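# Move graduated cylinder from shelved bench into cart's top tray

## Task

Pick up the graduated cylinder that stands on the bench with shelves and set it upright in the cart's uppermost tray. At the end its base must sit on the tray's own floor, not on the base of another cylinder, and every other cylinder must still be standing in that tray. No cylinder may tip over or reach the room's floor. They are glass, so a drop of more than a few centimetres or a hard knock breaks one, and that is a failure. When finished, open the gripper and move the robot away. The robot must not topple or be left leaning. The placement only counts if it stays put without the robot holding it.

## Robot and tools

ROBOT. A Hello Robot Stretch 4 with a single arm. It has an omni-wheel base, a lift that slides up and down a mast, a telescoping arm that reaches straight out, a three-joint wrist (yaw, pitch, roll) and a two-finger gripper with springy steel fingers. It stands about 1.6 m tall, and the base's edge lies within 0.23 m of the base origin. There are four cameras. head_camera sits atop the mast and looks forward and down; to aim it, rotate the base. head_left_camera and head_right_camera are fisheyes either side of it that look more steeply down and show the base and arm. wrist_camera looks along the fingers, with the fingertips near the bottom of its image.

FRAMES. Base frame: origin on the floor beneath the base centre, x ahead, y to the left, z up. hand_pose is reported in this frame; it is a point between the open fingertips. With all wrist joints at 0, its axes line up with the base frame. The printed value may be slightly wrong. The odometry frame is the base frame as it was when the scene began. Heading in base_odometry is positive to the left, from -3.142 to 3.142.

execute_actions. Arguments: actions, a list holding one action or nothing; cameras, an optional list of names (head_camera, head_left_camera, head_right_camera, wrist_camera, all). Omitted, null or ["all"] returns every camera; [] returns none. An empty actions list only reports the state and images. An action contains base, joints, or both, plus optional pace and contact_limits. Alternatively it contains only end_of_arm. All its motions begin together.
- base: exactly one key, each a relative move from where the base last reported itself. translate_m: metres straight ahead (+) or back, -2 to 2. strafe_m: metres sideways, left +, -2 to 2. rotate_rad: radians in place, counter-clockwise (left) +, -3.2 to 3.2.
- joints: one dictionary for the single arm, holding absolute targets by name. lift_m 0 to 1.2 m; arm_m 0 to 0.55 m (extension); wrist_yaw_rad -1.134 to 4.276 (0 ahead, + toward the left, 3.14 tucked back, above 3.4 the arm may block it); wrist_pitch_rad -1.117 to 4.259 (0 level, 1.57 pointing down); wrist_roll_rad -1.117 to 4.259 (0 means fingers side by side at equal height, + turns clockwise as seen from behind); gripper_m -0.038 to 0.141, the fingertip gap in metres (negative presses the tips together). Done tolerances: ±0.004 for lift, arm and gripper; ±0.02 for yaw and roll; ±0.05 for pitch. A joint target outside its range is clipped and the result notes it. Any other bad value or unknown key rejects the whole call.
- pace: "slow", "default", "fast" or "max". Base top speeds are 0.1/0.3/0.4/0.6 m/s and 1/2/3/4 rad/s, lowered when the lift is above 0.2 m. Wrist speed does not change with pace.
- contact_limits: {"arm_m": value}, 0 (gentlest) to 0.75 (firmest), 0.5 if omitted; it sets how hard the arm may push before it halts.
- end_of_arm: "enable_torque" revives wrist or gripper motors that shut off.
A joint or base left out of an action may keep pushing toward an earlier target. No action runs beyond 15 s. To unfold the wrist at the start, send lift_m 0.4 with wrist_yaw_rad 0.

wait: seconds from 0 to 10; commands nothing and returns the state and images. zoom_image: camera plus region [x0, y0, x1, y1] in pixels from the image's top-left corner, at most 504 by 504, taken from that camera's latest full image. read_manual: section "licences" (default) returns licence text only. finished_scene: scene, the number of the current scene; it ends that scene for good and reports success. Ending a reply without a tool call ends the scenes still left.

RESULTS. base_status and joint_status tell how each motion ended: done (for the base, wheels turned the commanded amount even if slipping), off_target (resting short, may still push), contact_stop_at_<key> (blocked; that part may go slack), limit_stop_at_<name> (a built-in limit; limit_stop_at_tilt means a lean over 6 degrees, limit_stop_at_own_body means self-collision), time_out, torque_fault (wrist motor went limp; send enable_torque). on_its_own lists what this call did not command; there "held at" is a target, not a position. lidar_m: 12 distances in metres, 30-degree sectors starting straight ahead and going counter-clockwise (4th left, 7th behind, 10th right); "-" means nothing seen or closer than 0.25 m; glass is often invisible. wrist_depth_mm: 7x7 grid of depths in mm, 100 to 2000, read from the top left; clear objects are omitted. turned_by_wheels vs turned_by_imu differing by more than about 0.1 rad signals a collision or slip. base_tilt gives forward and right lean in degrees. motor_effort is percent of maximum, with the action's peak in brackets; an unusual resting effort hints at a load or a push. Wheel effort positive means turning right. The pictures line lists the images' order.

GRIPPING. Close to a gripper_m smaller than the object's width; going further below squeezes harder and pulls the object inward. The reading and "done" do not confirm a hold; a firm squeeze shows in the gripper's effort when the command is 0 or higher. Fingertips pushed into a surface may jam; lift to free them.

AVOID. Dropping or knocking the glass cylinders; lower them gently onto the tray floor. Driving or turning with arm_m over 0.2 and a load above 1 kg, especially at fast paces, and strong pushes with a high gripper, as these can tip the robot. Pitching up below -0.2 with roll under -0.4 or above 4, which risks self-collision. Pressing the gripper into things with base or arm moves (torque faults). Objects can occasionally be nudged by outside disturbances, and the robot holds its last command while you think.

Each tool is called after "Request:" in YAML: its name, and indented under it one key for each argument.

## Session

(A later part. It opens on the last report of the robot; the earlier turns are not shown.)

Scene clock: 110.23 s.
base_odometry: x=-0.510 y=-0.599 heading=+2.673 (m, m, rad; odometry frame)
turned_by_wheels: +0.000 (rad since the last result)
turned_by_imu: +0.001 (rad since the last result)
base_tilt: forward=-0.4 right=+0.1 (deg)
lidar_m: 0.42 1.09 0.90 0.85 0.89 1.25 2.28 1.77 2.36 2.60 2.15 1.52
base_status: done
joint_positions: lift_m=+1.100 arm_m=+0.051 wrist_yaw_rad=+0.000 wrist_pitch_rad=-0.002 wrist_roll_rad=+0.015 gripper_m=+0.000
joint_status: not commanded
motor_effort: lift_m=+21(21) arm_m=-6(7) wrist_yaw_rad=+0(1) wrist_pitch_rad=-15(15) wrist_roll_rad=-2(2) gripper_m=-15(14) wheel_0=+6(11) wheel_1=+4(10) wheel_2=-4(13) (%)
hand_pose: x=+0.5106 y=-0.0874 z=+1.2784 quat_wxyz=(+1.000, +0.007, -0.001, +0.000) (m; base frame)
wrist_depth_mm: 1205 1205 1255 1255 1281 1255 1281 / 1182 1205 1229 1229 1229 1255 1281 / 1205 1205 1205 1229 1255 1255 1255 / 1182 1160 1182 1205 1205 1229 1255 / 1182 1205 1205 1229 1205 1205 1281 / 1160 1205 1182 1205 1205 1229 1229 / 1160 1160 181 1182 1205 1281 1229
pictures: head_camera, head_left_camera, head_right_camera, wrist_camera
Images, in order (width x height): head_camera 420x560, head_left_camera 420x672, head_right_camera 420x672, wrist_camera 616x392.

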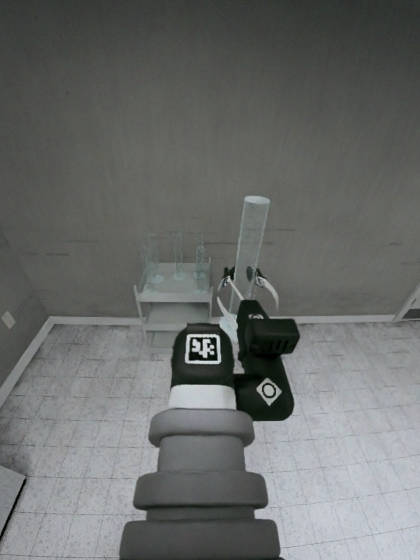

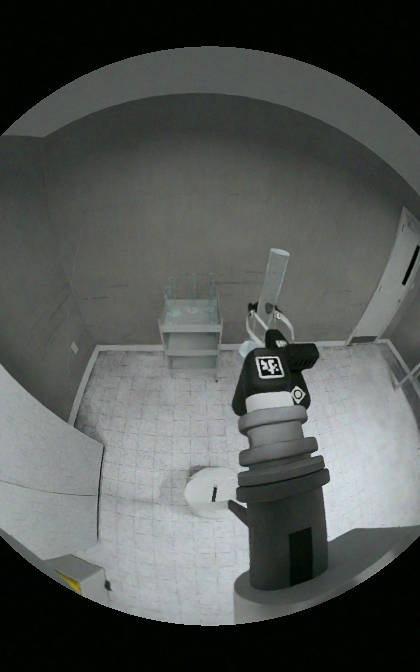

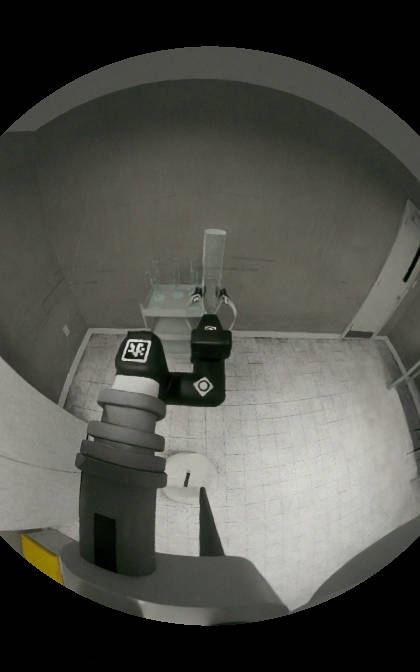

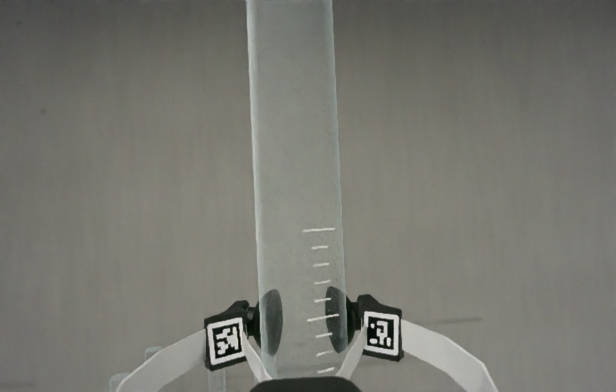

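Square now. Get closer and inspect the tray.

Request:
execute_actions:
  actions:
    - {"base":{"translate_m":0.35}}
  cameras: ["head_camera","head_left_camera"]

Request:
zoom_image:
  camera: "head_left_camera"
  region: [110,240,310,420]

Request:
zoom_image:
  camera: "head_camera"
  region: [90,220,290,400]

Scene clock: 115.57 s.
base_odometry: x=-0.822 y=-0.441 heading=+2.673 (m, m, rad; odometry frame)
turned_by_wheels: +0.001 (rad since the last result)
turned_by_imu: +0.001 (rad since the last result)
base_tilt: forward=-0.4 right=+0.0 (deg)
lidar_m: 0.45 0.72 1.42 0.88 0.90 1.21 2.41 2.10 2.70 2.59 1.60 1.15
base_status: done
joint_positions: lift_m=+1.100 arm_m=+0.051 wrist_yaw_rad=+0.000 wrist_pitch_rad=-0.002 wrist_roll_rad=+0.015 gripper_m=+0.000
joint_status: not commanded
motor_effort: lift_m=+21(21) arm_m=-6(7) wrist_yaw_rad=-1(0) wrist_pitch_rad=-16(17) wrist_roll_rad=-3(3) gripper_m=-14(15) wheel_0=+6(11) wheel_1=+3(9) wheel_2=-3(13) (%)
hand_pose: x=+0.5106 y=-0.0874 z=+1.2784 quat_wxyz=(+1.000, +0.007, -0.001, +0.000) (m; base frame)
wrist_depth_mm: 820 842 878 854 878 878 904 / 831 866 866 854 878 891 891 / 820 842 854 854 866 866 866 / 842 831 842 854 854 878 878 / 831 831 842 854 878 866 891 / 820 820 831 842 854 866 866 / 809 820 181 842 831 842 842
pictures: head_camera, head_left_camera
Images, in order (width x height): head_camera 420x560, head_left_camera 420x672.

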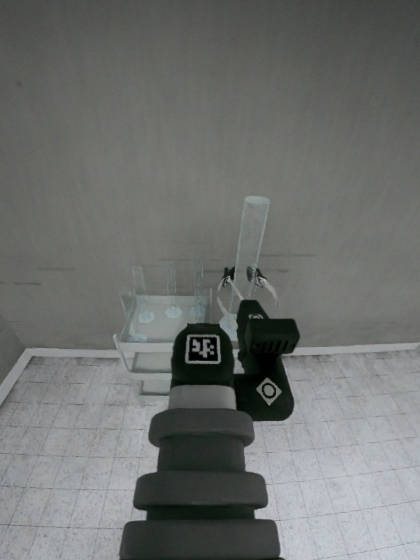

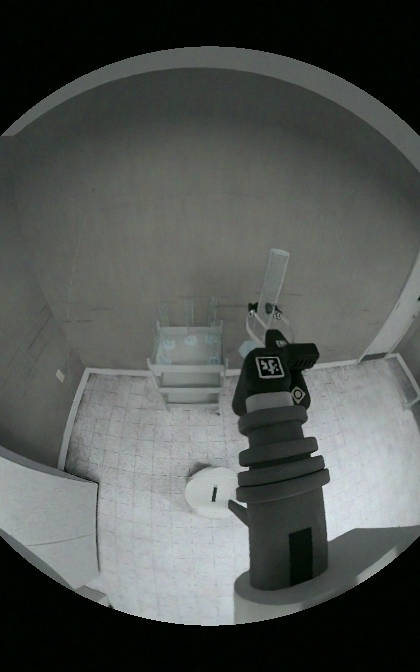

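Region (110, 240, 310, 420) of head_left_camera's 420x672 image, scaled by 2.520, with more detail than that image has; it fills the top 454 rows of this view, and the rest is white.

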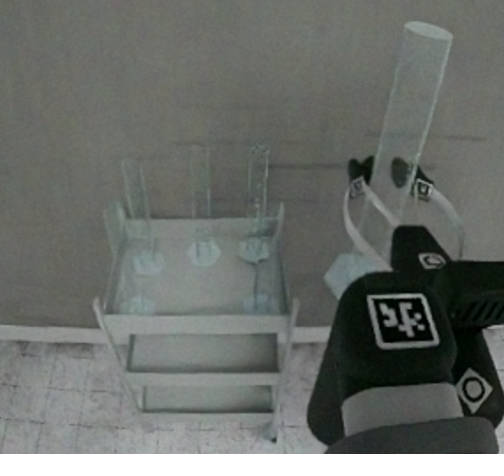

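Region (90, 220, 290, 400) of head_camera's 420x560 image, scaled by 2.520, with more detail than that image has; it fills the top 454 rows of this view, and the rest is white.

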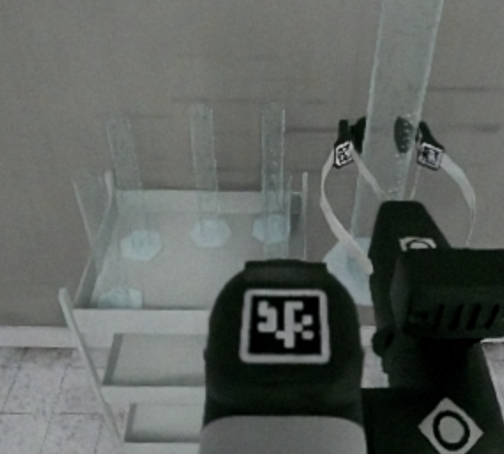

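Request:
execute_actions:
  actions:
    - {"base":{"strafe_m":0.27},"joints":{"lift_m":0.93},"pace":"slow"}

Scene clock: 125.23 s.
base_odometry: x=-0.944 y=-0.682 heading=+2.673 (m, m, rad; odometry frame)
turned_by_wheels: +0.000 (rad since the last result)
turned_by_imu: -0.001 (rad since the last result)
base_tilt: forward=-0.3 right=+0.1 (deg)
lidar_m: 0.45 1.14 1.09 0.60 0.63 0.86 2.64 2.21 2.79 2.86 1.62 0.48
base_status: done
joint_positions: lift_m=+0.930 arm_m=+0.051 wrist_yaw_rad=+0.000 wrist_pitch_rad=-0.002 wrist_roll_rad=+0.015 gripper_m=+0.000
joint_status: all done
motor_effort: lift_m=+15(19) arm_m=-6(7) wrist_yaw_rad=+0(1) wrist_pitch_rad=-15(15) wrist_roll_rad=-1(2) gripper_m=-14(14) wheel_0=-7(11) wheel_1=+4(8) wheel_2=+0(3) (%)
hand_pose: x=+0.5106 y=-0.0874 z=+1.1089 quat_wxyz=(+1.000, +0.007, -0.001, +0.000) (m; base frame)
wrist_depth_mm: 831 854 854 866 866 891 891 / 842 831 831 854 878 866 878 / 820 820 842 831 854 866 866 / 809 831 831 842 842 854 878 / 809 820 831 854 831 854 866 / 831 820 809 842 842 854 866 / 798 809 182 831 820 854 854
pictures: head_camera, head_left_camera, head_right_camera, wrist_camera
Images, in order (width x height): head_camera 420x560, head_left_camera 420x672, head_right_camera 420x672, wrist_camera 616x392.

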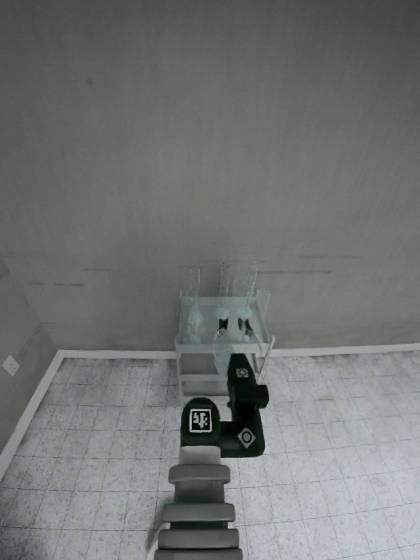

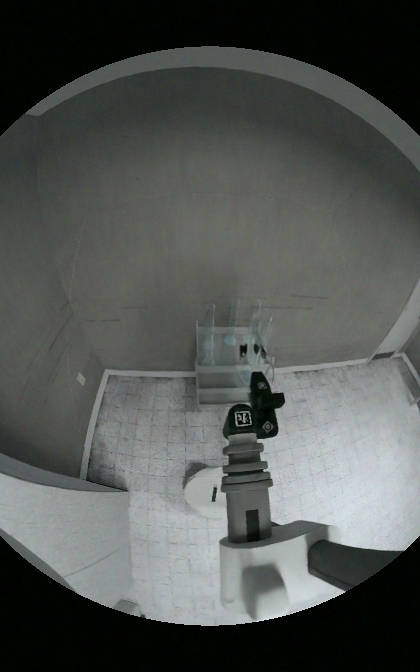

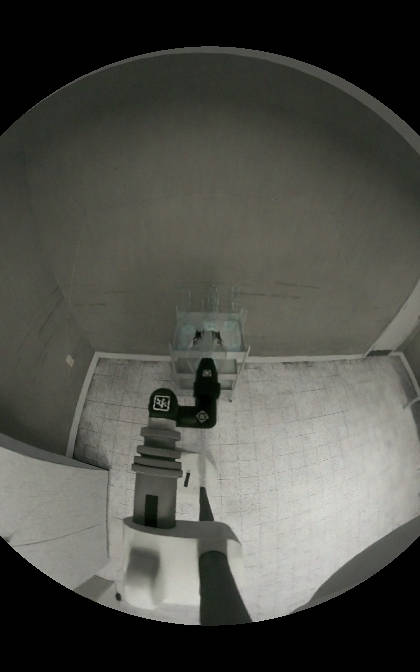

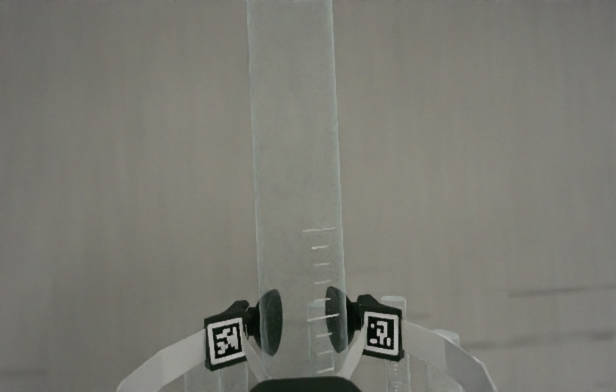

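Request:
execute_actions:
  actions:
    - {"base":{"strafe_m":-0.015},"joints":{"arm_m":0.15},"pace":"slow"}

Request:
zoom_image:
  camera: "head_camera"
  region: [150,240,300,390]

Request:
zoom_image:
  camera: "head_left_camera"
  region: [170,280,310,420]

Scene clock: 137.20 s.
base_odometry: x=-0.937 y=-0.668 heading=+2.673 (m, m, rad; odometry frame)
turned_by_wheels: +0.000 (rad since the last result)
turned_by_imu: -0.001 (rad since the last result)
base_tilt: forward=-0.4 right=+0.2 (deg)
lidar_m: 0.55 1.14 1.15 0.62 0.63 0.87 2.64 2.19 2.82 2.85 1.58 0.71
base_status: done
joint_positions: lift_m=+0.930 arm_m=+0.149 wrist_yaw_rad=+0.000 wrist_pitch_rad=-0.002 wrist_roll_rad=+0.015 gripper_m=+0.000
joint_status: all done
motor_effort: lift_m=+15(15) arm_m=+7(8) wrist_yaw_rad=-2(1) wrist_pitch_rad=-18(15) wrist_roll_rad=-2(1) gripper_m=-15(15) wheel_0=+8(12) wheel_1=-5(8) wheel_2=+0(1) (%)
hand_pose: x=+0.6082 y=-0.0874 z=+1.1089 quat_wxyz=(+1.000, +0.007, -0.001, +0.000) (m; base frame)
wrist_depth_mm: 741 750 750 750 768 778 788 / 732 732 750 759 768 768 788 / 723 741 741 750 768 768 778 / 732 732 759 750 750 759 759 / 732 715 732 741 750 759 759 / 707 732 715 732 750 741 759 / 699 715 181 750 732 750 750
pictures: head_camera, head_left_camera, head_right_camera, wrist_camera
Images, in order (width x height): head_camera 420x560, head_left_camera 420x672, head_right_camera 420x672, wrist_camera 616x392.

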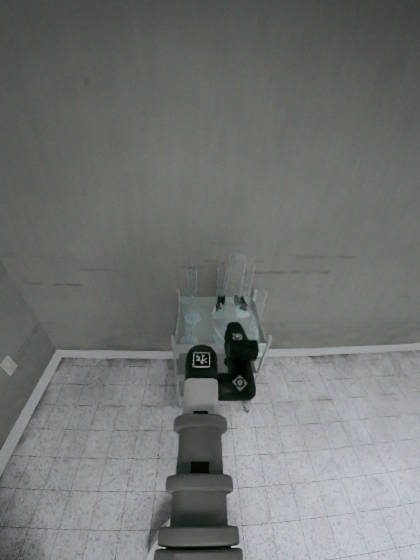

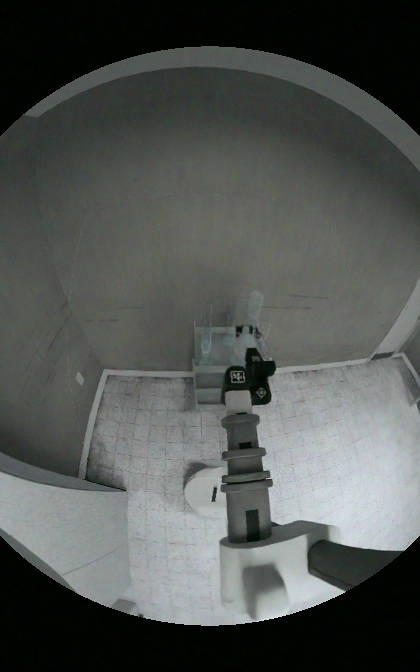

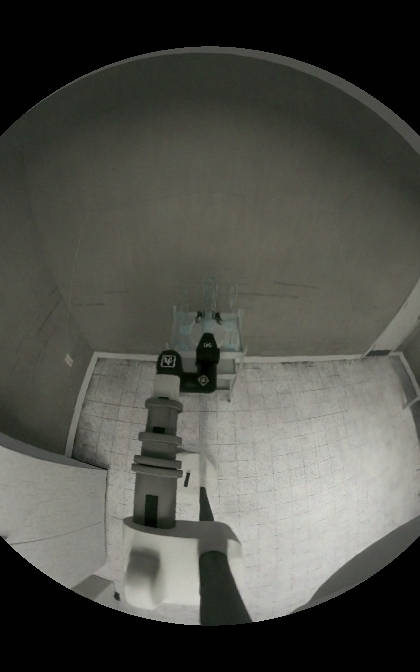

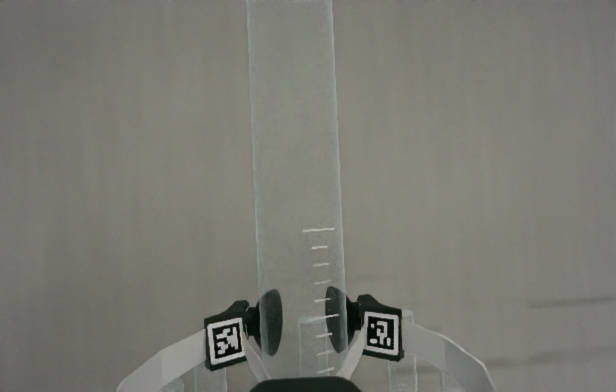

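Region (150, 240, 300, 390) of head_camera's 420x560 image, scaled by 3.360, with more detail than that image has.

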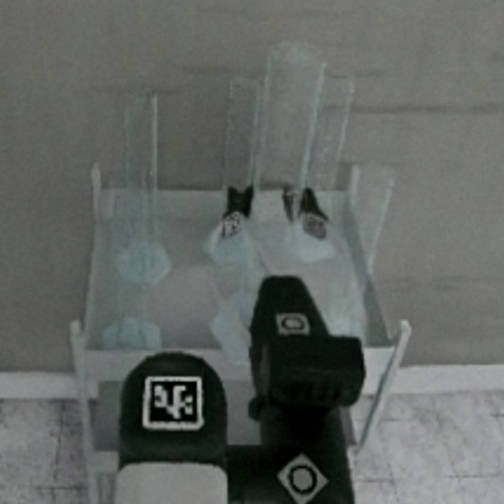

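Region (170, 280, 310, 420) of head_left_camera's 420x672 image, scaled by 3.600, with more detail than that image has.

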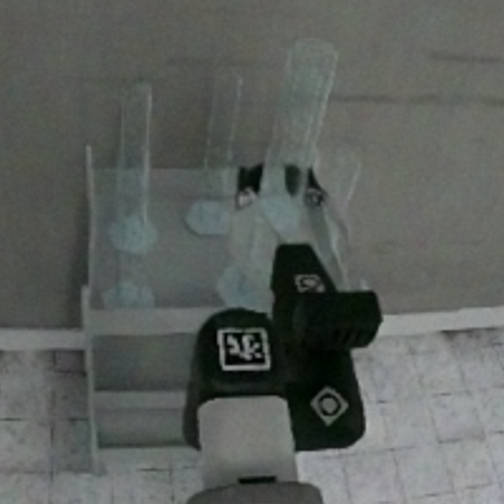

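Request:
execute_actions:
  actions:
    - {"joints":{"arm_m":0.22},"pace":"slow"}
  cameras: []

Request:
execute_actions:
  actions:
    - {"joints":{"lift_m":0.87},"pace":"slow"}

Request:
zoom_image:
  camera: "head_left_camera"
  region: [170,280,310,420]

Request:
zoom_image:
  camera: "head_right_camera"
  region: [140,270,280,410]

Scene clock: 146.80 s.
base_odometry: x=-0.937 y=-0.668 heading=+2.673 (m, m, rad; odometry frame)
turned_by_wheels: +0.000 (rad since the last result)
turned_by_imu: -0.001 (rad since the last result)
base_tilt: forward=-0.3 right=+0.1 (deg)
lidar_m: 0.61 1.12 1.15 0.62 0.64 0.89 2.63 2.20 2.83 2.85 1.59 0.72
base_status: not commanded
joint_positions: lift_m=+0.930 arm_m=+0.219 wrist_yaw_rad=+0.000 wrist_pitch_rad=-0.002 wrist_roll_rad=+0.015 gripper_m=+0.000
joint_status: all done
motor_effort: lift_m=+15(15) arm_m=+7(7) wrist_yaw_rad=-1(0) wrist_pitch_rad=-17(18) wrist_roll_rad=-3(2) gripper_m=-16(15) wheel_0=+8(8) wheel_1=-6(5) wheel_2=+0(0) (%)
hand_pose: x=+0.6782 y=-0.0874 z=+1.1089 quat_wxyz=(+1.000, +0.007, -0.001, +0.000) (m; base frame)
wrist_depth_mm: 676 676 676 683 691 691 707 / 654 676 668 683 683 691 699 / 654 668 661 668 676 699 699 / 661 661 661 676 676 691 699 / 654 661 661 676 668 691 683 / 647 661 654 668 668 676 691 / 640 647 181 661 676 676 676
pictures: none
No camera images: the call's "cameras" was empty. Leave "cameras" out to get every camera's image.

Scene clock: 148.17 s.
base_odometry: x=-0.937 y=-0.668 heading=+2.673 (m, m, rad; odometry frame)
turned_by_wheels: +0.000 (rad since the last result)
turned_by_imu: +0.000 (rad since the last result)
base_tilt: forward=-0.3 right=+0.2 (deg)
lidar_m: 0.63 1.12 1.13 0.60 0.62 0.87 2.64 2.18 2.85 2.84 1.61 0.71
base_status: not commanded
joint_positions: lift_m=+0.870 arm_m=+0.219 wrist_yaw_rad=+0.000 wrist_pitch_rad=-0.002 wrist_roll_rad=+0.015 gripper_m=+0.000
joint_status: all done
motor_effort: lift_m=+15(17) arm_m=+7(7) wrist_yaw_rad=+0(1) wrist_pitch_rad=-16(14) wrist_roll_rad=-1(2) gripper_m=-15(15) wheel_0=+8(9) wheel_1=-6(5) wheel_2=+0(0) (%)
hand_pose: x=+0.6782 y=-0.0874 z=+1.0489 quat_wxyz=(+1.000, +0.007, -0.001, +0.000) (m; base frame)
wrist_depth_mm: 676 661 676 683 699 707 707 / 661 668 676 691 683 699 699 / 654 661 668 676 683 691 699 / 647 661 676 668 683 691 691 / 647 661 661 668 676 683 691 / 647 647 654 661 668 683 683 / 647 654 181 661 668 676 683
pictures: head_camera, head_left_camera, head_right_camera, wrist_camera
Images, in order (width x height): head_camera 420x560, head_left_camera 420x672, head_right_camera 420x672, wrist_camera 616x392.

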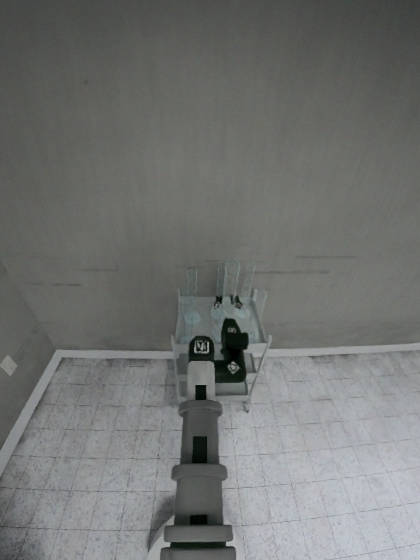

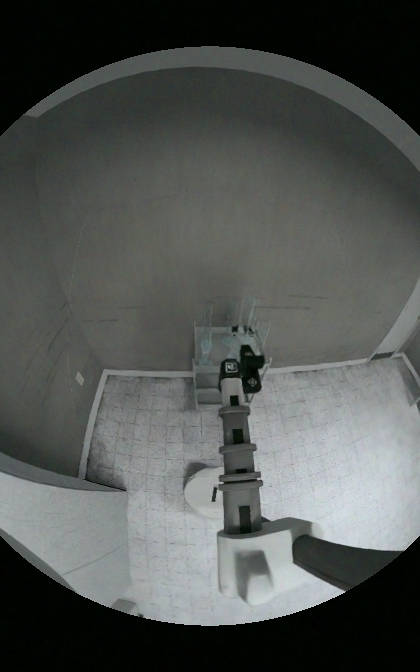

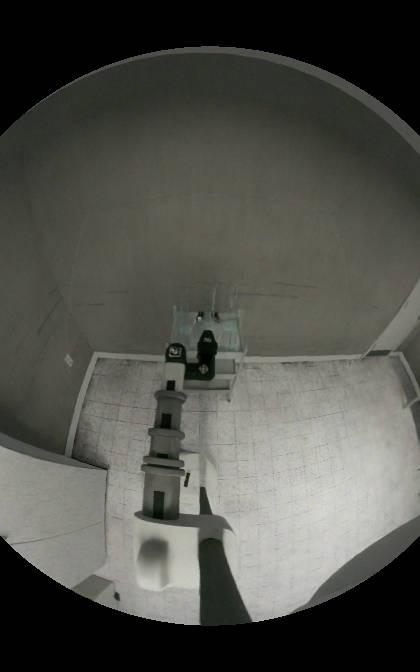

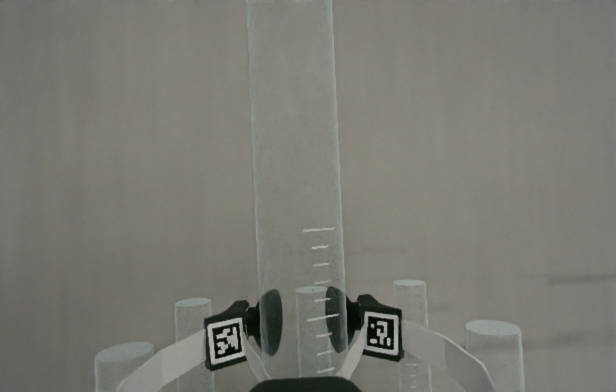

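Region (170, 280, 310, 420) of head_left_camera's 420x672 image, scaled by 3.600, with more detail than that image has.

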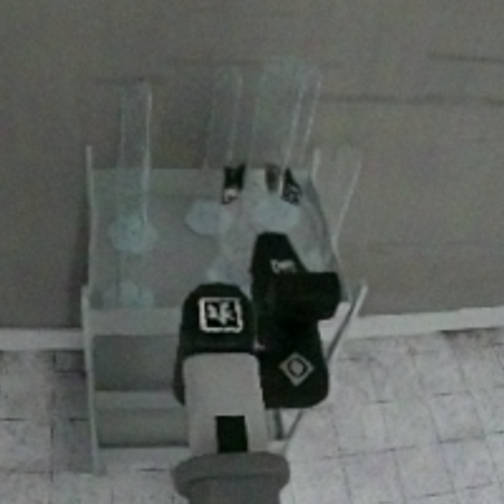

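Region (140, 270, 280, 410) of head_right_camera's 420x672 image, scaled by 3.600, with more detail than that image has.

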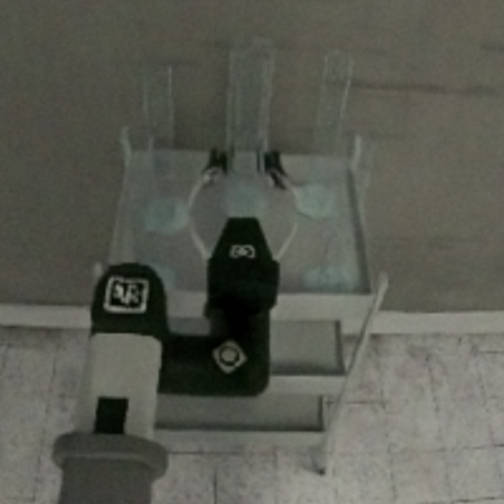

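Request:
execute_actions:
  actions:
    - {"joints":{"arm_m":0.36},"pace":"slow"}
  cameras: ["wrist_camera"]

Request:
execute_actions:
  actions:
    - {"joints":{"lift_m":0.75},"pace":"slow"}

Request:
zoom_image:
  camera: "head_right_camera"
  region: [140,270,280,410]

Request:
zoom_image:
  camera: "head_left_camera"
  region: [170,280,310,420]

Scene clock: 161.20 s.
base_odometry: x=-0.937 y=-0.668 heading=+2.673 (m, m, rad; odometry frame)
turned_by_wheels: +0.000 (rad since the last result)
turned_by_imu: -0.001 (rad since the last result)
base_tilt: forward=-0.3 right=+0.2 (deg)
lidar_m: 0.68 1.12 1.13 0.61 0.64 0.88 2.63 2.18 2.82 2.85 1.62 0.71
base_status: not commanded
joint_positions: lift_m=+0.870 arm_m=+0.359 wrist_yaw_rad=+0.000 wrist_pitch_rad=-0.002 wrist_roll_rad=+0.015 gripper_m=+0.000
joint_status: all done
motor_effort: lift_m=+16(16) arm_m=+7(10) wrist_yaw_rad=-1(1) wrist_pitch_rad=-17(17) wrist_roll_rad=-2(2) gripper_m=-14(12) wheel_0=+8(8) wheel_1=-6(5) wheel_2=+0(0) (%)
hand_pose: x=+0.8182 y=-0.0874 z=+1.0489 quat_wxyz=(+1.000, +0.007, -0.001, +0.000) (m; base frame)
wrist_depth_mm: 525 539 539 539 549 554 559 / 521 525 530 539 549 544 554 / 517 525 530 530 539 549 554 / 512 525 530 535 539 544 549 / 512 521 530 530 539 544 544 / 508 521 521 521 530 535 539 / 508 517 180 521 525 530 539
pictures: wrist_camera
Images, in order (width x height): wrist_camera 616x392.

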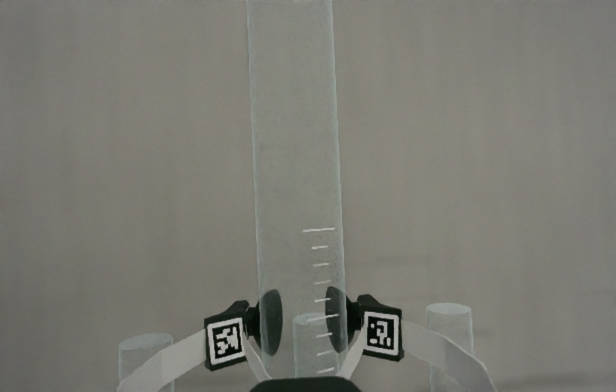

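Scene clock: 163.03 s.
base_odometry: x=-0.937 y=-0.668 heading=+2.673 (m, m, rad; odometry frame)
turned_by_wheels: +0.000 (rad since the last result)
turned_by_imu: +0.000 (rad since the last result)
base_tilt: forward=-0.4 right=+0.1 (deg)
lidar_m: 0.67 1.12 1.12 0.62 0.65 0.86 2.63 2.19 2.82 2.83 1.59 0.73
base_status: not commanded
joint_positions: lift_m=+0.750 arm_m=+0.359 wrist_yaw_rad=+0.000 wrist_pitch_rad=-0.002 wrist_roll_rad=+0.015 gripper_m=+0.000
joint_status: all done
motor_effort: lift_m=+15(16) arm_m=+7(7) wrist_yaw_rad=-1(1) wrist_pitch_rad=-18(15) wrist_roll_rad=-2(2) gripper_m=-15(15) wheel_0=+8(8) wheel_1=-6(5) wheel_2=+0(0) (%)
hand_pose: x=+0.8182 y=-0.0874 z=+0.9289 quat_wxyz=(+1.000, +0.007, -0.001, +0.000) (m; base frame)
wrist_depth_mm: 521 530 539 539 549 554 559 / 521 530 530 539 544 554 549 / 517 525 535 530 539 544 539 / 512 517 525 525 535 539 544 / 517 517 525 530 530 539 544 / 508 517 517 525 535 539 544 / 504 512 181 521 517 535 539
pictures: head_camera, head_left_camera, head_right_camera, wrist_camera
Images, in order (width x height): head_camera 420x560, head_left_camera 420x672, head_right_camera 420x672, wrist_camera 616x392.

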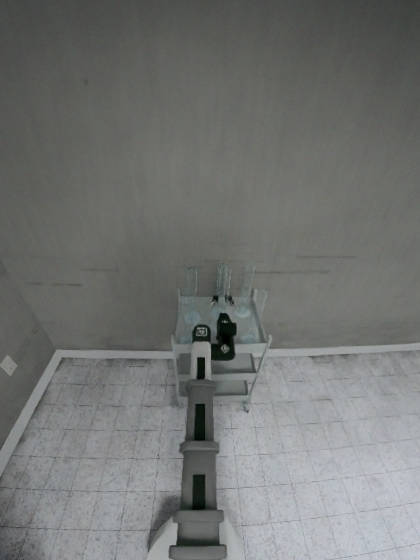

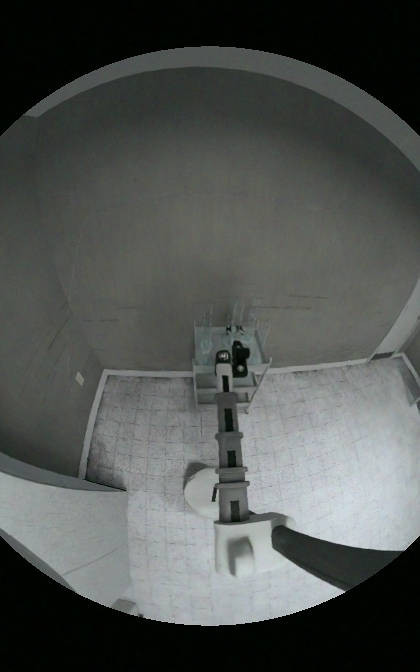

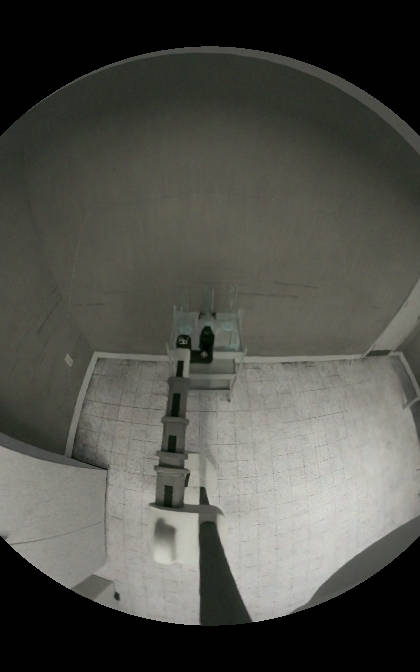

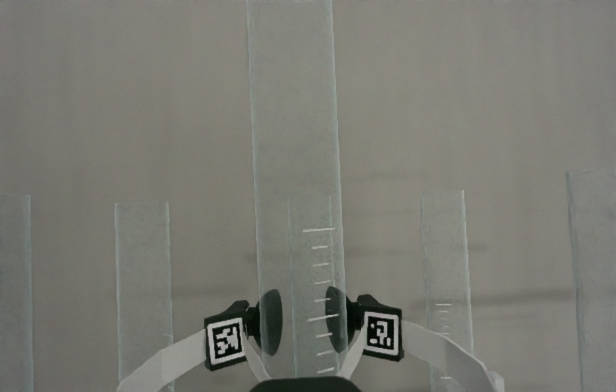

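Region (140, 270, 280, 410) of head_right_camera's 420x672 image, scaled by 3.600, with more detail than that image has.

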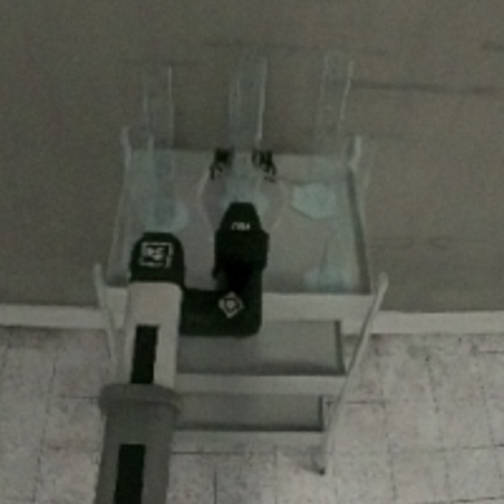

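Region (170, 280, 310, 420) of head_left_camera's 420x672 image, scaled by 3.600, with more detail than that image has.

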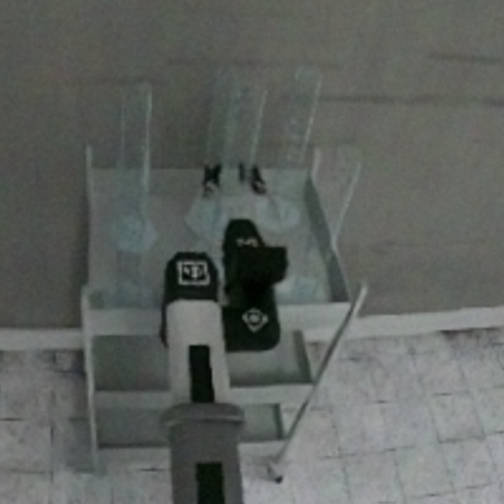

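Request:
execute_actions:
  actions:
    - {"joints":{"lift_m":0.715},"pace":"slow"}
  cameras: []

Request:
execute_actions:
  actions:
    - {"joints":{"lift_m":0.70},"pace":"slow"}
  cameras: ["wrist_camera"]

Scene clock: 172.47 s.
base_odometry: x=-0.937 y=-0.668 heading=+2.673 (m, m, rad; odometry frame)
turned_by_wheels: +0.000 (rad since the last result)
turned_by_imu: -0.001 (rad since the last result)
base_tilt: forward=-0.4 right=+0.2 (deg)
lidar_m: 0.67 1.13 1.16 0.63 0.63 0.89 2.64 2.20 2.84 2.84 1.62 0.72
base_status: not commanded
joint_positions: lift_m=+0.715 arm_m=+0.359 wrist_yaw_rad=+0.000 wrist_pitch_rad=-0.002 wrist_roll_rad=+0.015 gripper_m=+0.000
joint_status: all done
motor_effort: lift_m=+15(14) arm_m=+7(7) wrist_yaw_rad=-1(1) wrist_pitch_rad=-15(15) wrist_roll_rad=-2(2) gripper_m=-13(14) wheel_0=+8(8) wheel_1=-5(6) wheel_2=+0(0) (%)
hand_pose: x=+0.8182 y=-0.0874 z=+0.8939 quat_wxyz=(+1.000, +0.007, -0.001, +0.000) (m; base frame)
wrist_depth_mm: 530 535 539 539 549 549 564 / 525 525 535 544 544 554 559 / 517 525 530 535 539 554 549 / 517 517 525 530 530 544 549 / 512 521 521 525 535 544 549 / 512 512 521 530 530 539 535 / 508 512 181 521 525 530 539
pictures: none
No camera images: the call's "cameras" was empty. Leave "cameras" out to get every camera's image.

Scene clock: 173.30 s.
base_odometry: x=-0.937 y=-0.668 heading=+2.673 (m, m, rad; odometry frame)
turned_by_wheels: +0.000 (rad since the last result)
turned_by_imu: +0.000 (rad since the last result)
base_tilt: forward=-0.3 right=+0.1 (deg)
lidar_m: 0.67 1.12 1.12 0.62 0.63 0.87 2.64 2.18 2.82 2.84 1.61 0.71
base_status: not commanded
joint_positions: lift_m=+0.700 arm_m=+0.359 wrist_yaw_rad=+0.000 wrist_pitch_rad=-0.002 wrist_roll_rad=+0.015 gripper_m=+0.000
joint_status: all done
motor_effort: lift_m=+15(14) arm_m=+7(7) wrist_yaw_rad=+0(0) wrist_pitch_rad=-17(16) wrist_roll_rad=-1(2) gripper_m=-16(14) wheel_0=+8(8) wheel_1=-6(6) wheel_2=+0(0) (%)
hand_pose: x=+0.8182 y=-0.0874 z=+0.8789 quat_wxyz=(+1.000, +0.007, -0.001, +0.000) (m; base frame)
wrist_depth_mm: 521 535 539 544 549 554 564 / 525 525 539 535 539 554 554 / 517 525 530 535 535 549 549 / 512 525 530 530 530 539 544 / 512 517 525 530 530 544 549 / 508 512 521 525 530 535 539 / 504 436 181 521 439 442 535
pictures: wrist_camera
Images, in order (width x height): wrist_camera 616x392.

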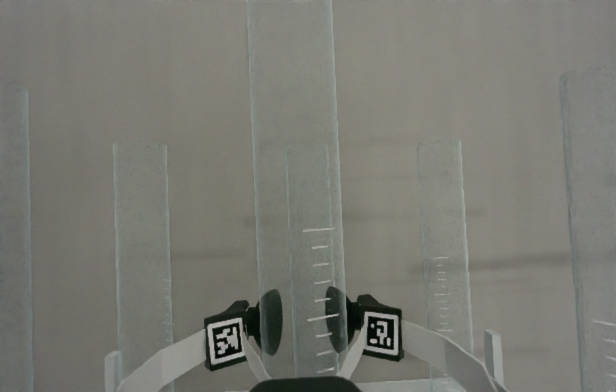

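Request:
execute_actions:
  actions:
    - {"joints":{"lift_m":0.69},"pace":"slow"}
  cameras: []

Request:
execute_actions:
  actions:
    - {"joints":{"lift_m":0.68},"pace":"slow"}
  cameras: ["wrist_camera"]

Scene clock: 176.87 s.
base_odometry: x=-0.937 y=-0.668 heading=+2.673 (m, m, rad; odometry frame)
turned_by_wheels: +0.000 (rad since the last result)
turned_by_imu: -0.001 (rad since the last result)
base_tilt: forward=-0.3 right=+0.1 (deg)
lidar_m: 0.67 1.12 1.15 0.63 0.65 0.87 2.64 2.19 2.83 2.84 1.59 0.69
base_status: not commanded
joint_positions: lift_m=+0.690 arm_m=+0.359 wrist_yaw_rad=+0.000 wrist_pitch_rad=-0.002 wrist_roll_rad=+0.015 gripper_m=+0.000
joint_status: all done
motor_effort: lift_m=+15(13) arm_m=+7(7) wrist_yaw_rad=-1(0) wrist_pitch_rad=-16(16) wrist_roll_rad=-2(3) gripper_m=-14(15) wheel_0=+9(8) wheel_1=-6(6) wheel_2=+0(0) (%)
hand_pose: x=+0.8182 y=-0.0874 z=+0.8689 quat_wxyz=(+1.000, +0.007, -0.001, +0.000) (m; base frame)
wrist_depth_mm: 530 530 539 544 544 549 559 / 525 535 539 539 549 554 559 / 517 530 525 530 544 549 544 / 517 521 530 530 535 544 549 / 512 521 521 530 535 544 544 / 512 517 517 521 530 525 539 / 508 436 180 525 442 442 539
pictures: none
No camera images: the call's "cameras" was empty. Leave "cameras" out to get every camera's image.

Scene clock: 177.60 s.
base_odometry: x=-0.937 y=-0.668 heading=+2.673 (m, m, rad; odometry frame)
turned_by_wheels: +0.000 (rad since the last result)
turned_by_imu: +0.000 (rad since the last result)
base_tilt: forward=-0.4 right=+0.1 (deg)
lidar_m: 0.66 1.14 1.14 0.61 0.63 0.85 2.63 2.19 2.86 2.86 1.61 0.71
base_status: not commanded
joint_positions: lift_m=+0.680 arm_m=+0.359 wrist_yaw_rad=+0.000 wrist_pitch_rad=-0.002 wrist_roll_rad=+0.015 gripper_m=+0.000
joint_status: all done
motor_effort: lift_m=+15(17) arm_m=+7(7) wrist_yaw_rad=+0(1) wrist_pitch_rad=-16(15) wrist_roll_rad=-2(1) gripper_m=-15(15) wheel_0=+8(8) wheel_1=-5(6) wheel_2=+0(0) (%)
hand_pose: x=+0.8182 y=-0.0874 z=+0.8589 quat_wxyz=(+1.000, +0.007, -0.001, +0.000) (m; base frame)
wrist_depth_mm: 525 535 535 535 554 549 559 / 521 530 535 539 544 544 554 / 521 535 525 535 539 549 549 / 512 530 525 530 539 544 544 / 517 521 525 525 539 539 544 / 512 521 517 521 530 535 544 / 508 433 181 436 442 439 535
pictures: wrist_camera
Images, in order (width x height): wrist_camera 616x392.

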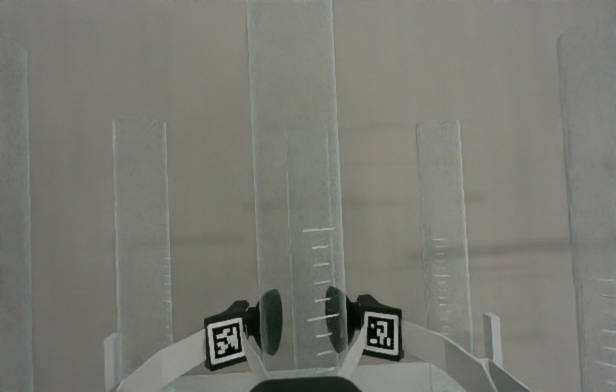

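Request:
execute_actions:
  actions:
    - {"joints":{"lift_m":0.67},"pace":"slow"}
  cameras: []

Request:
execute_actions:
  actions:
    - {"joints":{"lift_m":0.66},"pace":"slow"}
  cameras: ["wrist_camera"]

Scene clock: 182.37 s.
base_odometry: x=-0.937 y=-0.668 heading=+2.673 (m, m, rad; odometry frame)
turned_by_wheels: +0.000 (rad since the last result)
turned_by_imu: -0.001 (rad since the last result)
base_tilt: forward=-0.4 right=+0.1 (deg)
lidar_m: 0.67 1.13 1.14 0.60 0.63 0.88 2.63 2.18 2.84 2.87 1.59 0.71
base_status: not commanded
joint_positions: lift_m=+0.670 arm_m=+0.359 wrist_yaw_rad=+0.000 wrist_pitch_rad=-0.002 wrist_roll_rad=+0.015 gripper_m=+0.000
joint_status: all done
motor_effort: lift_m=+15(16) arm_m=+7(7) wrist_yaw_rad=-1(0) wrist_pitch_rad=-15(17) wrist_roll_rad=-2(2) gripper_m=-14(15) wheel_0=+8(8) wheel_1=-6(5) wheel_2=+0(0) (%)
hand_pose: x=+0.8182 y=-0.0874 z=+0.8489 quat_wxyz=(+1.000, +0.007, -0.001, +0.000) (m; base frame)
wrist_depth_mm: 521 525 530 549 544 554 559 / 521 521 530 535 539 554 554 / 517 525 530 535 539 544 554 / 517 525 525 530 539 544 544 / 512 521 525 525 539 544 544 / 517 517 517 530 525 535 544 / 508 430 181 436 439 430 539
pictures: none
No camera images: the call's "cameras" was empty. Leave "cameras" out to get every camera's image.

Scene clock: 183.10 s.
base_odometry: x=-0.937 y=-0.668 heading=+2.673 (m, m, rad; odometry frame)
turned_by_wheels: +0.000 (rad since the last result)
turned_by_imu: +0.000 (rad since the last result)
base_tilt: forward=-0.4 right=+0.1 (deg)
lidar_m: 0.67 1.13 1.15 0.61 0.65 0.86 2.63 2.19 2.84 2.83 1.62 0.73
base_status: not commanded
joint_positions: lift_m=+0.660 arm_m=+0.359 wrist_yaw_rad=+0.000 wrist_pitch_rad=-0.002 wrist_roll_rad=+0.015 gripper_m=+0.000
joint_status: all done
motor_effort: lift_m=+15(15) arm_m=+7(7) wrist_yaw_rad=-1(1) wrist_pitch_rad=-17(16) wrist_roll_rad=-2(2) gripper_m=-15(15) wheel_0=+8(8) wheel_1=-5(6) wheel_2=+0(0) (%)
hand_pose: x=+0.8182 y=-0.0874 z=+0.8389 quat_wxyz=(+1.000, +0.007, -0.001, +0.000) (m; base frame)
wrist_depth_mm: 525 530 535 539 549 554 554 / 517 521 530 535 535 554 544 / 521 525 530 535 539 549 549 / 512 525 530 525 539 549 539 / 517 521 525 530 535 535 544 / 517 521 521 525 525 535 539 / 508 424 181 433 442 427 535
pictures: wrist_camera
Images, in order (width x height): wrist_camera 616x392.

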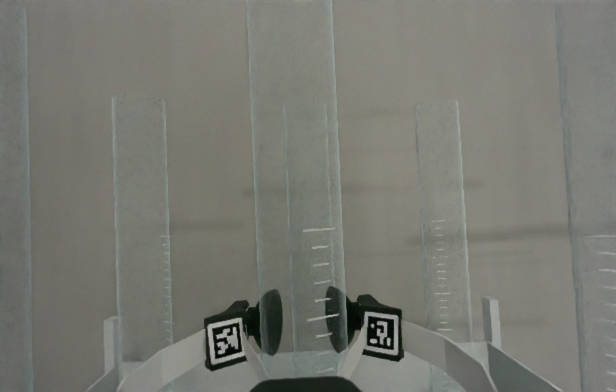

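Request:
execute_actions:
  actions:
    - {"joints":{"lift_m":0.652},"pace":"slow"}
  cameras: ["wrist_camera"]

Scene clock: 185.83 s.
base_odometry: x=-0.937 y=-0.668 heading=+2.673 (m, m, rad; odometry frame)
turned_by_wheels: +0.000 (rad since the last result)
turned_by_imu: -0.001 (rad since the last result)
base_tilt: forward=-0.4 right=+0.1 (deg)
lidar_m: 0.68 1.12 1.14 0.61 0.65 0.83 2.62 2.20 2.84 2.87 1.60 0.72
base_status: not commanded
joint_positions: lift_m=+0.652 arm_m=+0.359 wrist_yaw_rad=+0.000 wrist_pitch_rad=-0.002 wrist_roll_rad=+0.015 gripper_m=+0.000
joint_status: all done
motor_effort: lift_m=+16(14) arm_m=+7(7) wrist_yaw_rad=-1(1) wrist_pitch_rad=-15(16) wrist_roll_rad=-1(2) gripper_m=-15(15) wheel_0=+8(8) wheel_1=-6(6) wheel_2=+0(0) (%)
hand_pose: x=+0.8182 y=-0.0874 z=+0.8309 quat_wxyz=(+1.000, +0.007, -0.001, +0.000) (m; base frame)
wrist_depth_mm: 530 530 539 544 544 549 559 / 517 530 535 535 549 544 554 / 525 530 530 535 535 554 544 / 517 525 530 530 535 554 549 / 517 521 525 530 535 535 544 / 504 512 517 525 535 535 539 / 504 427 181 433 439 399 539
pictures: wrist_camera
Images, in order (width x height): wrist_camera 616x392.

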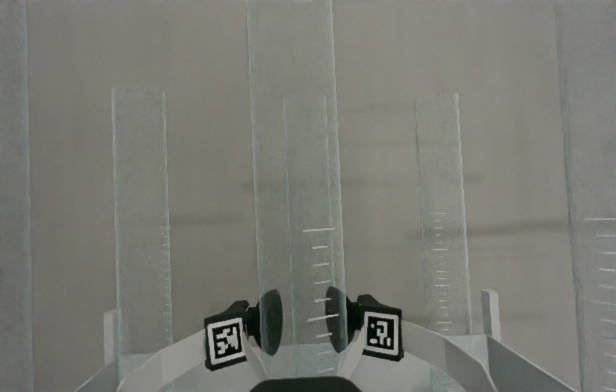

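Sizes differ, so keep going.

Request:
execute_actions:
  actions:
    - {"joints":{"lift_m":0.642},"pace":"slow"}
  cameras: []

Request:
execute_actions:
  actions:
    - {"joints":{"lift_m":0.632},"pace":"slow"}

Request:
zoom_image:
  camera: "head_right_camera"
  region: [160,280,260,380]

Scene clock: 189.57 s.
base_odometry: x=-0.937 y=-0.668 heading=+2.673 (m, m, rad; odometry frame)
turned_by_wheels: +0.000 (rad since the last result)
turned_by_imu: -0.001 (rad since the last result)
base_tilt: forward=-0.4 right=+0.1 (deg)
lidar_m: 0.66 1.13 1.12 0.60 0.63 0.86 2.64 2.18 2.82 2.84 1.62 0.69
base_status: not commanded
joint_positions: lift_m=+0.642 arm_m=+0.359 wrist_yaw_rad=+0.000 wrist_pitch_rad=-0.011 wrist_roll_rad=+0.015 gripper_m=+0.000
joint_status: all done
motor_effort: lift_m=+12(15) arm_m=+6(7) wrist_yaw_rad=-2(2) wrist_pitch_rad=+13(12) wrist_roll_rad=-1(2) gripper_m=-16(15) wheel_0=+8(8) wheel_1=-5(5) wheel_2=+0(0) (%)
hand_pose: x=+0.8183 y=-0.0873 z=+0.8239 quat_wxyz=(+1.000, +0.007, -0.006, +0.000) (m; base frame)
wrist_depth_mm: 530 539 544 539 549 559 564 / 525 535 535 539 549 554 554 / 525 525 525 539 539 544 554 / 521 525 521 530 530 539 544 / 508 517 521 525 535 539 539 / 512 512 517 517 521 535 544 / 504 418 181 433 439 402 539
pictures: none
No camera images: the call's "cameras" was empty. Leave "cameras" out to get every camera's image.

Scene clock: 190.30 s.
base_odometry: x=-0.937 y=-0.668 heading=+2.673 (m, m, rad; odometry frame)
turned_by_wheels: +0.000 (rad since the last result)
turned_by_imu: +0.000 (rad since the last result)
base_tilt: forward=-0.3 right=+0.2 (deg)
lidar_m: 0.67 1.12 1.15 0.62 0.64 0.87 2.62 2.19 2.83 2.86 1.63 0.71
base_status: not commanded
joint_positions: lift_m=+0.633 arm_m=+0.359 wrist_yaw_rad=+0.001 wrist_pitch_rad=-0.023 wrist_roll_rad=+0.015 gripper_m=+0.000
joint_status: all done
on_its_own: wrist_pitch_rad is at rest, and its effort (+45) is outside its rest range (-23 to +23)
motor_effort: lift_m=+9(13) arm_m=+5(6) wrist_yaw_rad=-4(4) wrist_pitch_rad=+45(45) wrist_roll_rad=-1(2) gripper_m=-15(17) wheel_0=+8(8) wheel_1=-6(6) wheel_2=+0(0) (%)
hand_pose: x=+0.8185 y=-0.0871 z=+0.8175 quat_wxyz=(+1.000, +0.007, -0.011, +0.001) (m; base frame)
wrist_depth_mm: 539 535 544 554 554 559 564 / 530 535 539 544 554 549 559 / 525 535 539 539 544 554 554 / 521 525 525 535 544 544 554 / 517 525 521 535 535 539 549 / 512 508 517 517 530 535 539 / 508 418 183 433 436 399 530
pictures: head_camera, head_left_camera, head_right_camera, wrist_camera
Images, in order (width x height): head_camera 420x560, head_left_camera 420x672, head_right_camera 420x672, wrist_camera 616x392.

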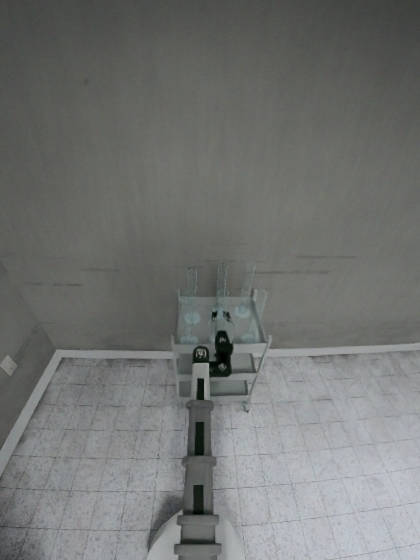

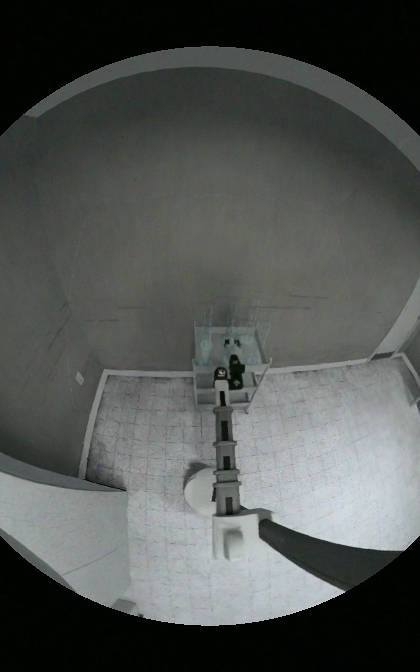

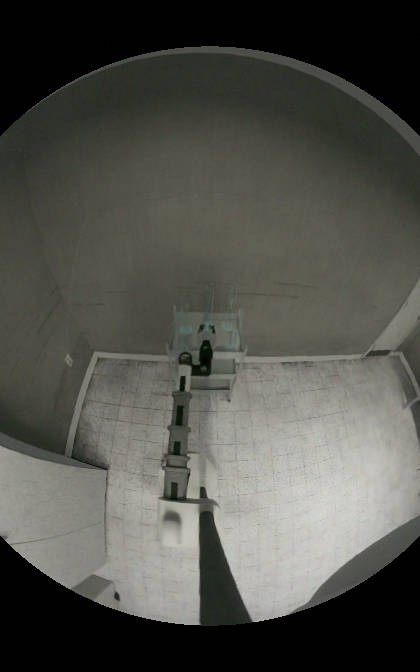

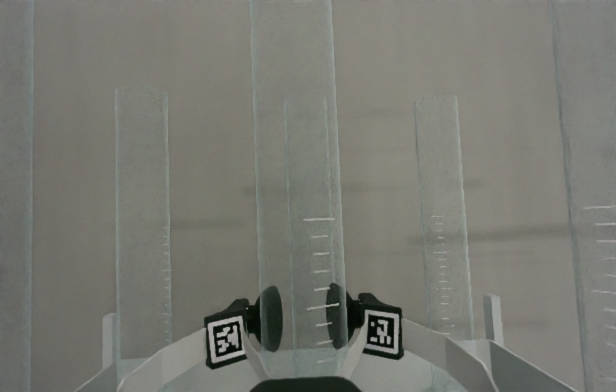

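Region (160, 280, 260, 380) of head_right_camera's 420x672 image, scaled by 5.040, with more detail than that image has.

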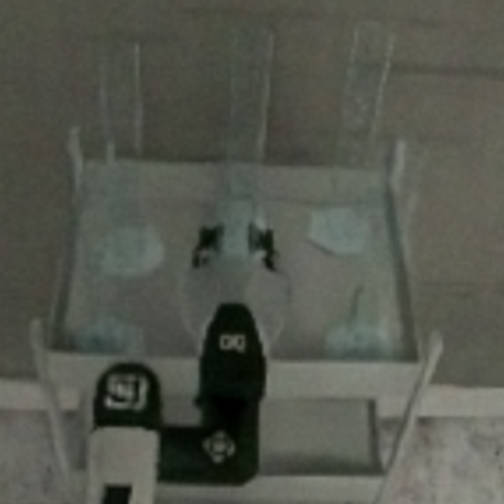

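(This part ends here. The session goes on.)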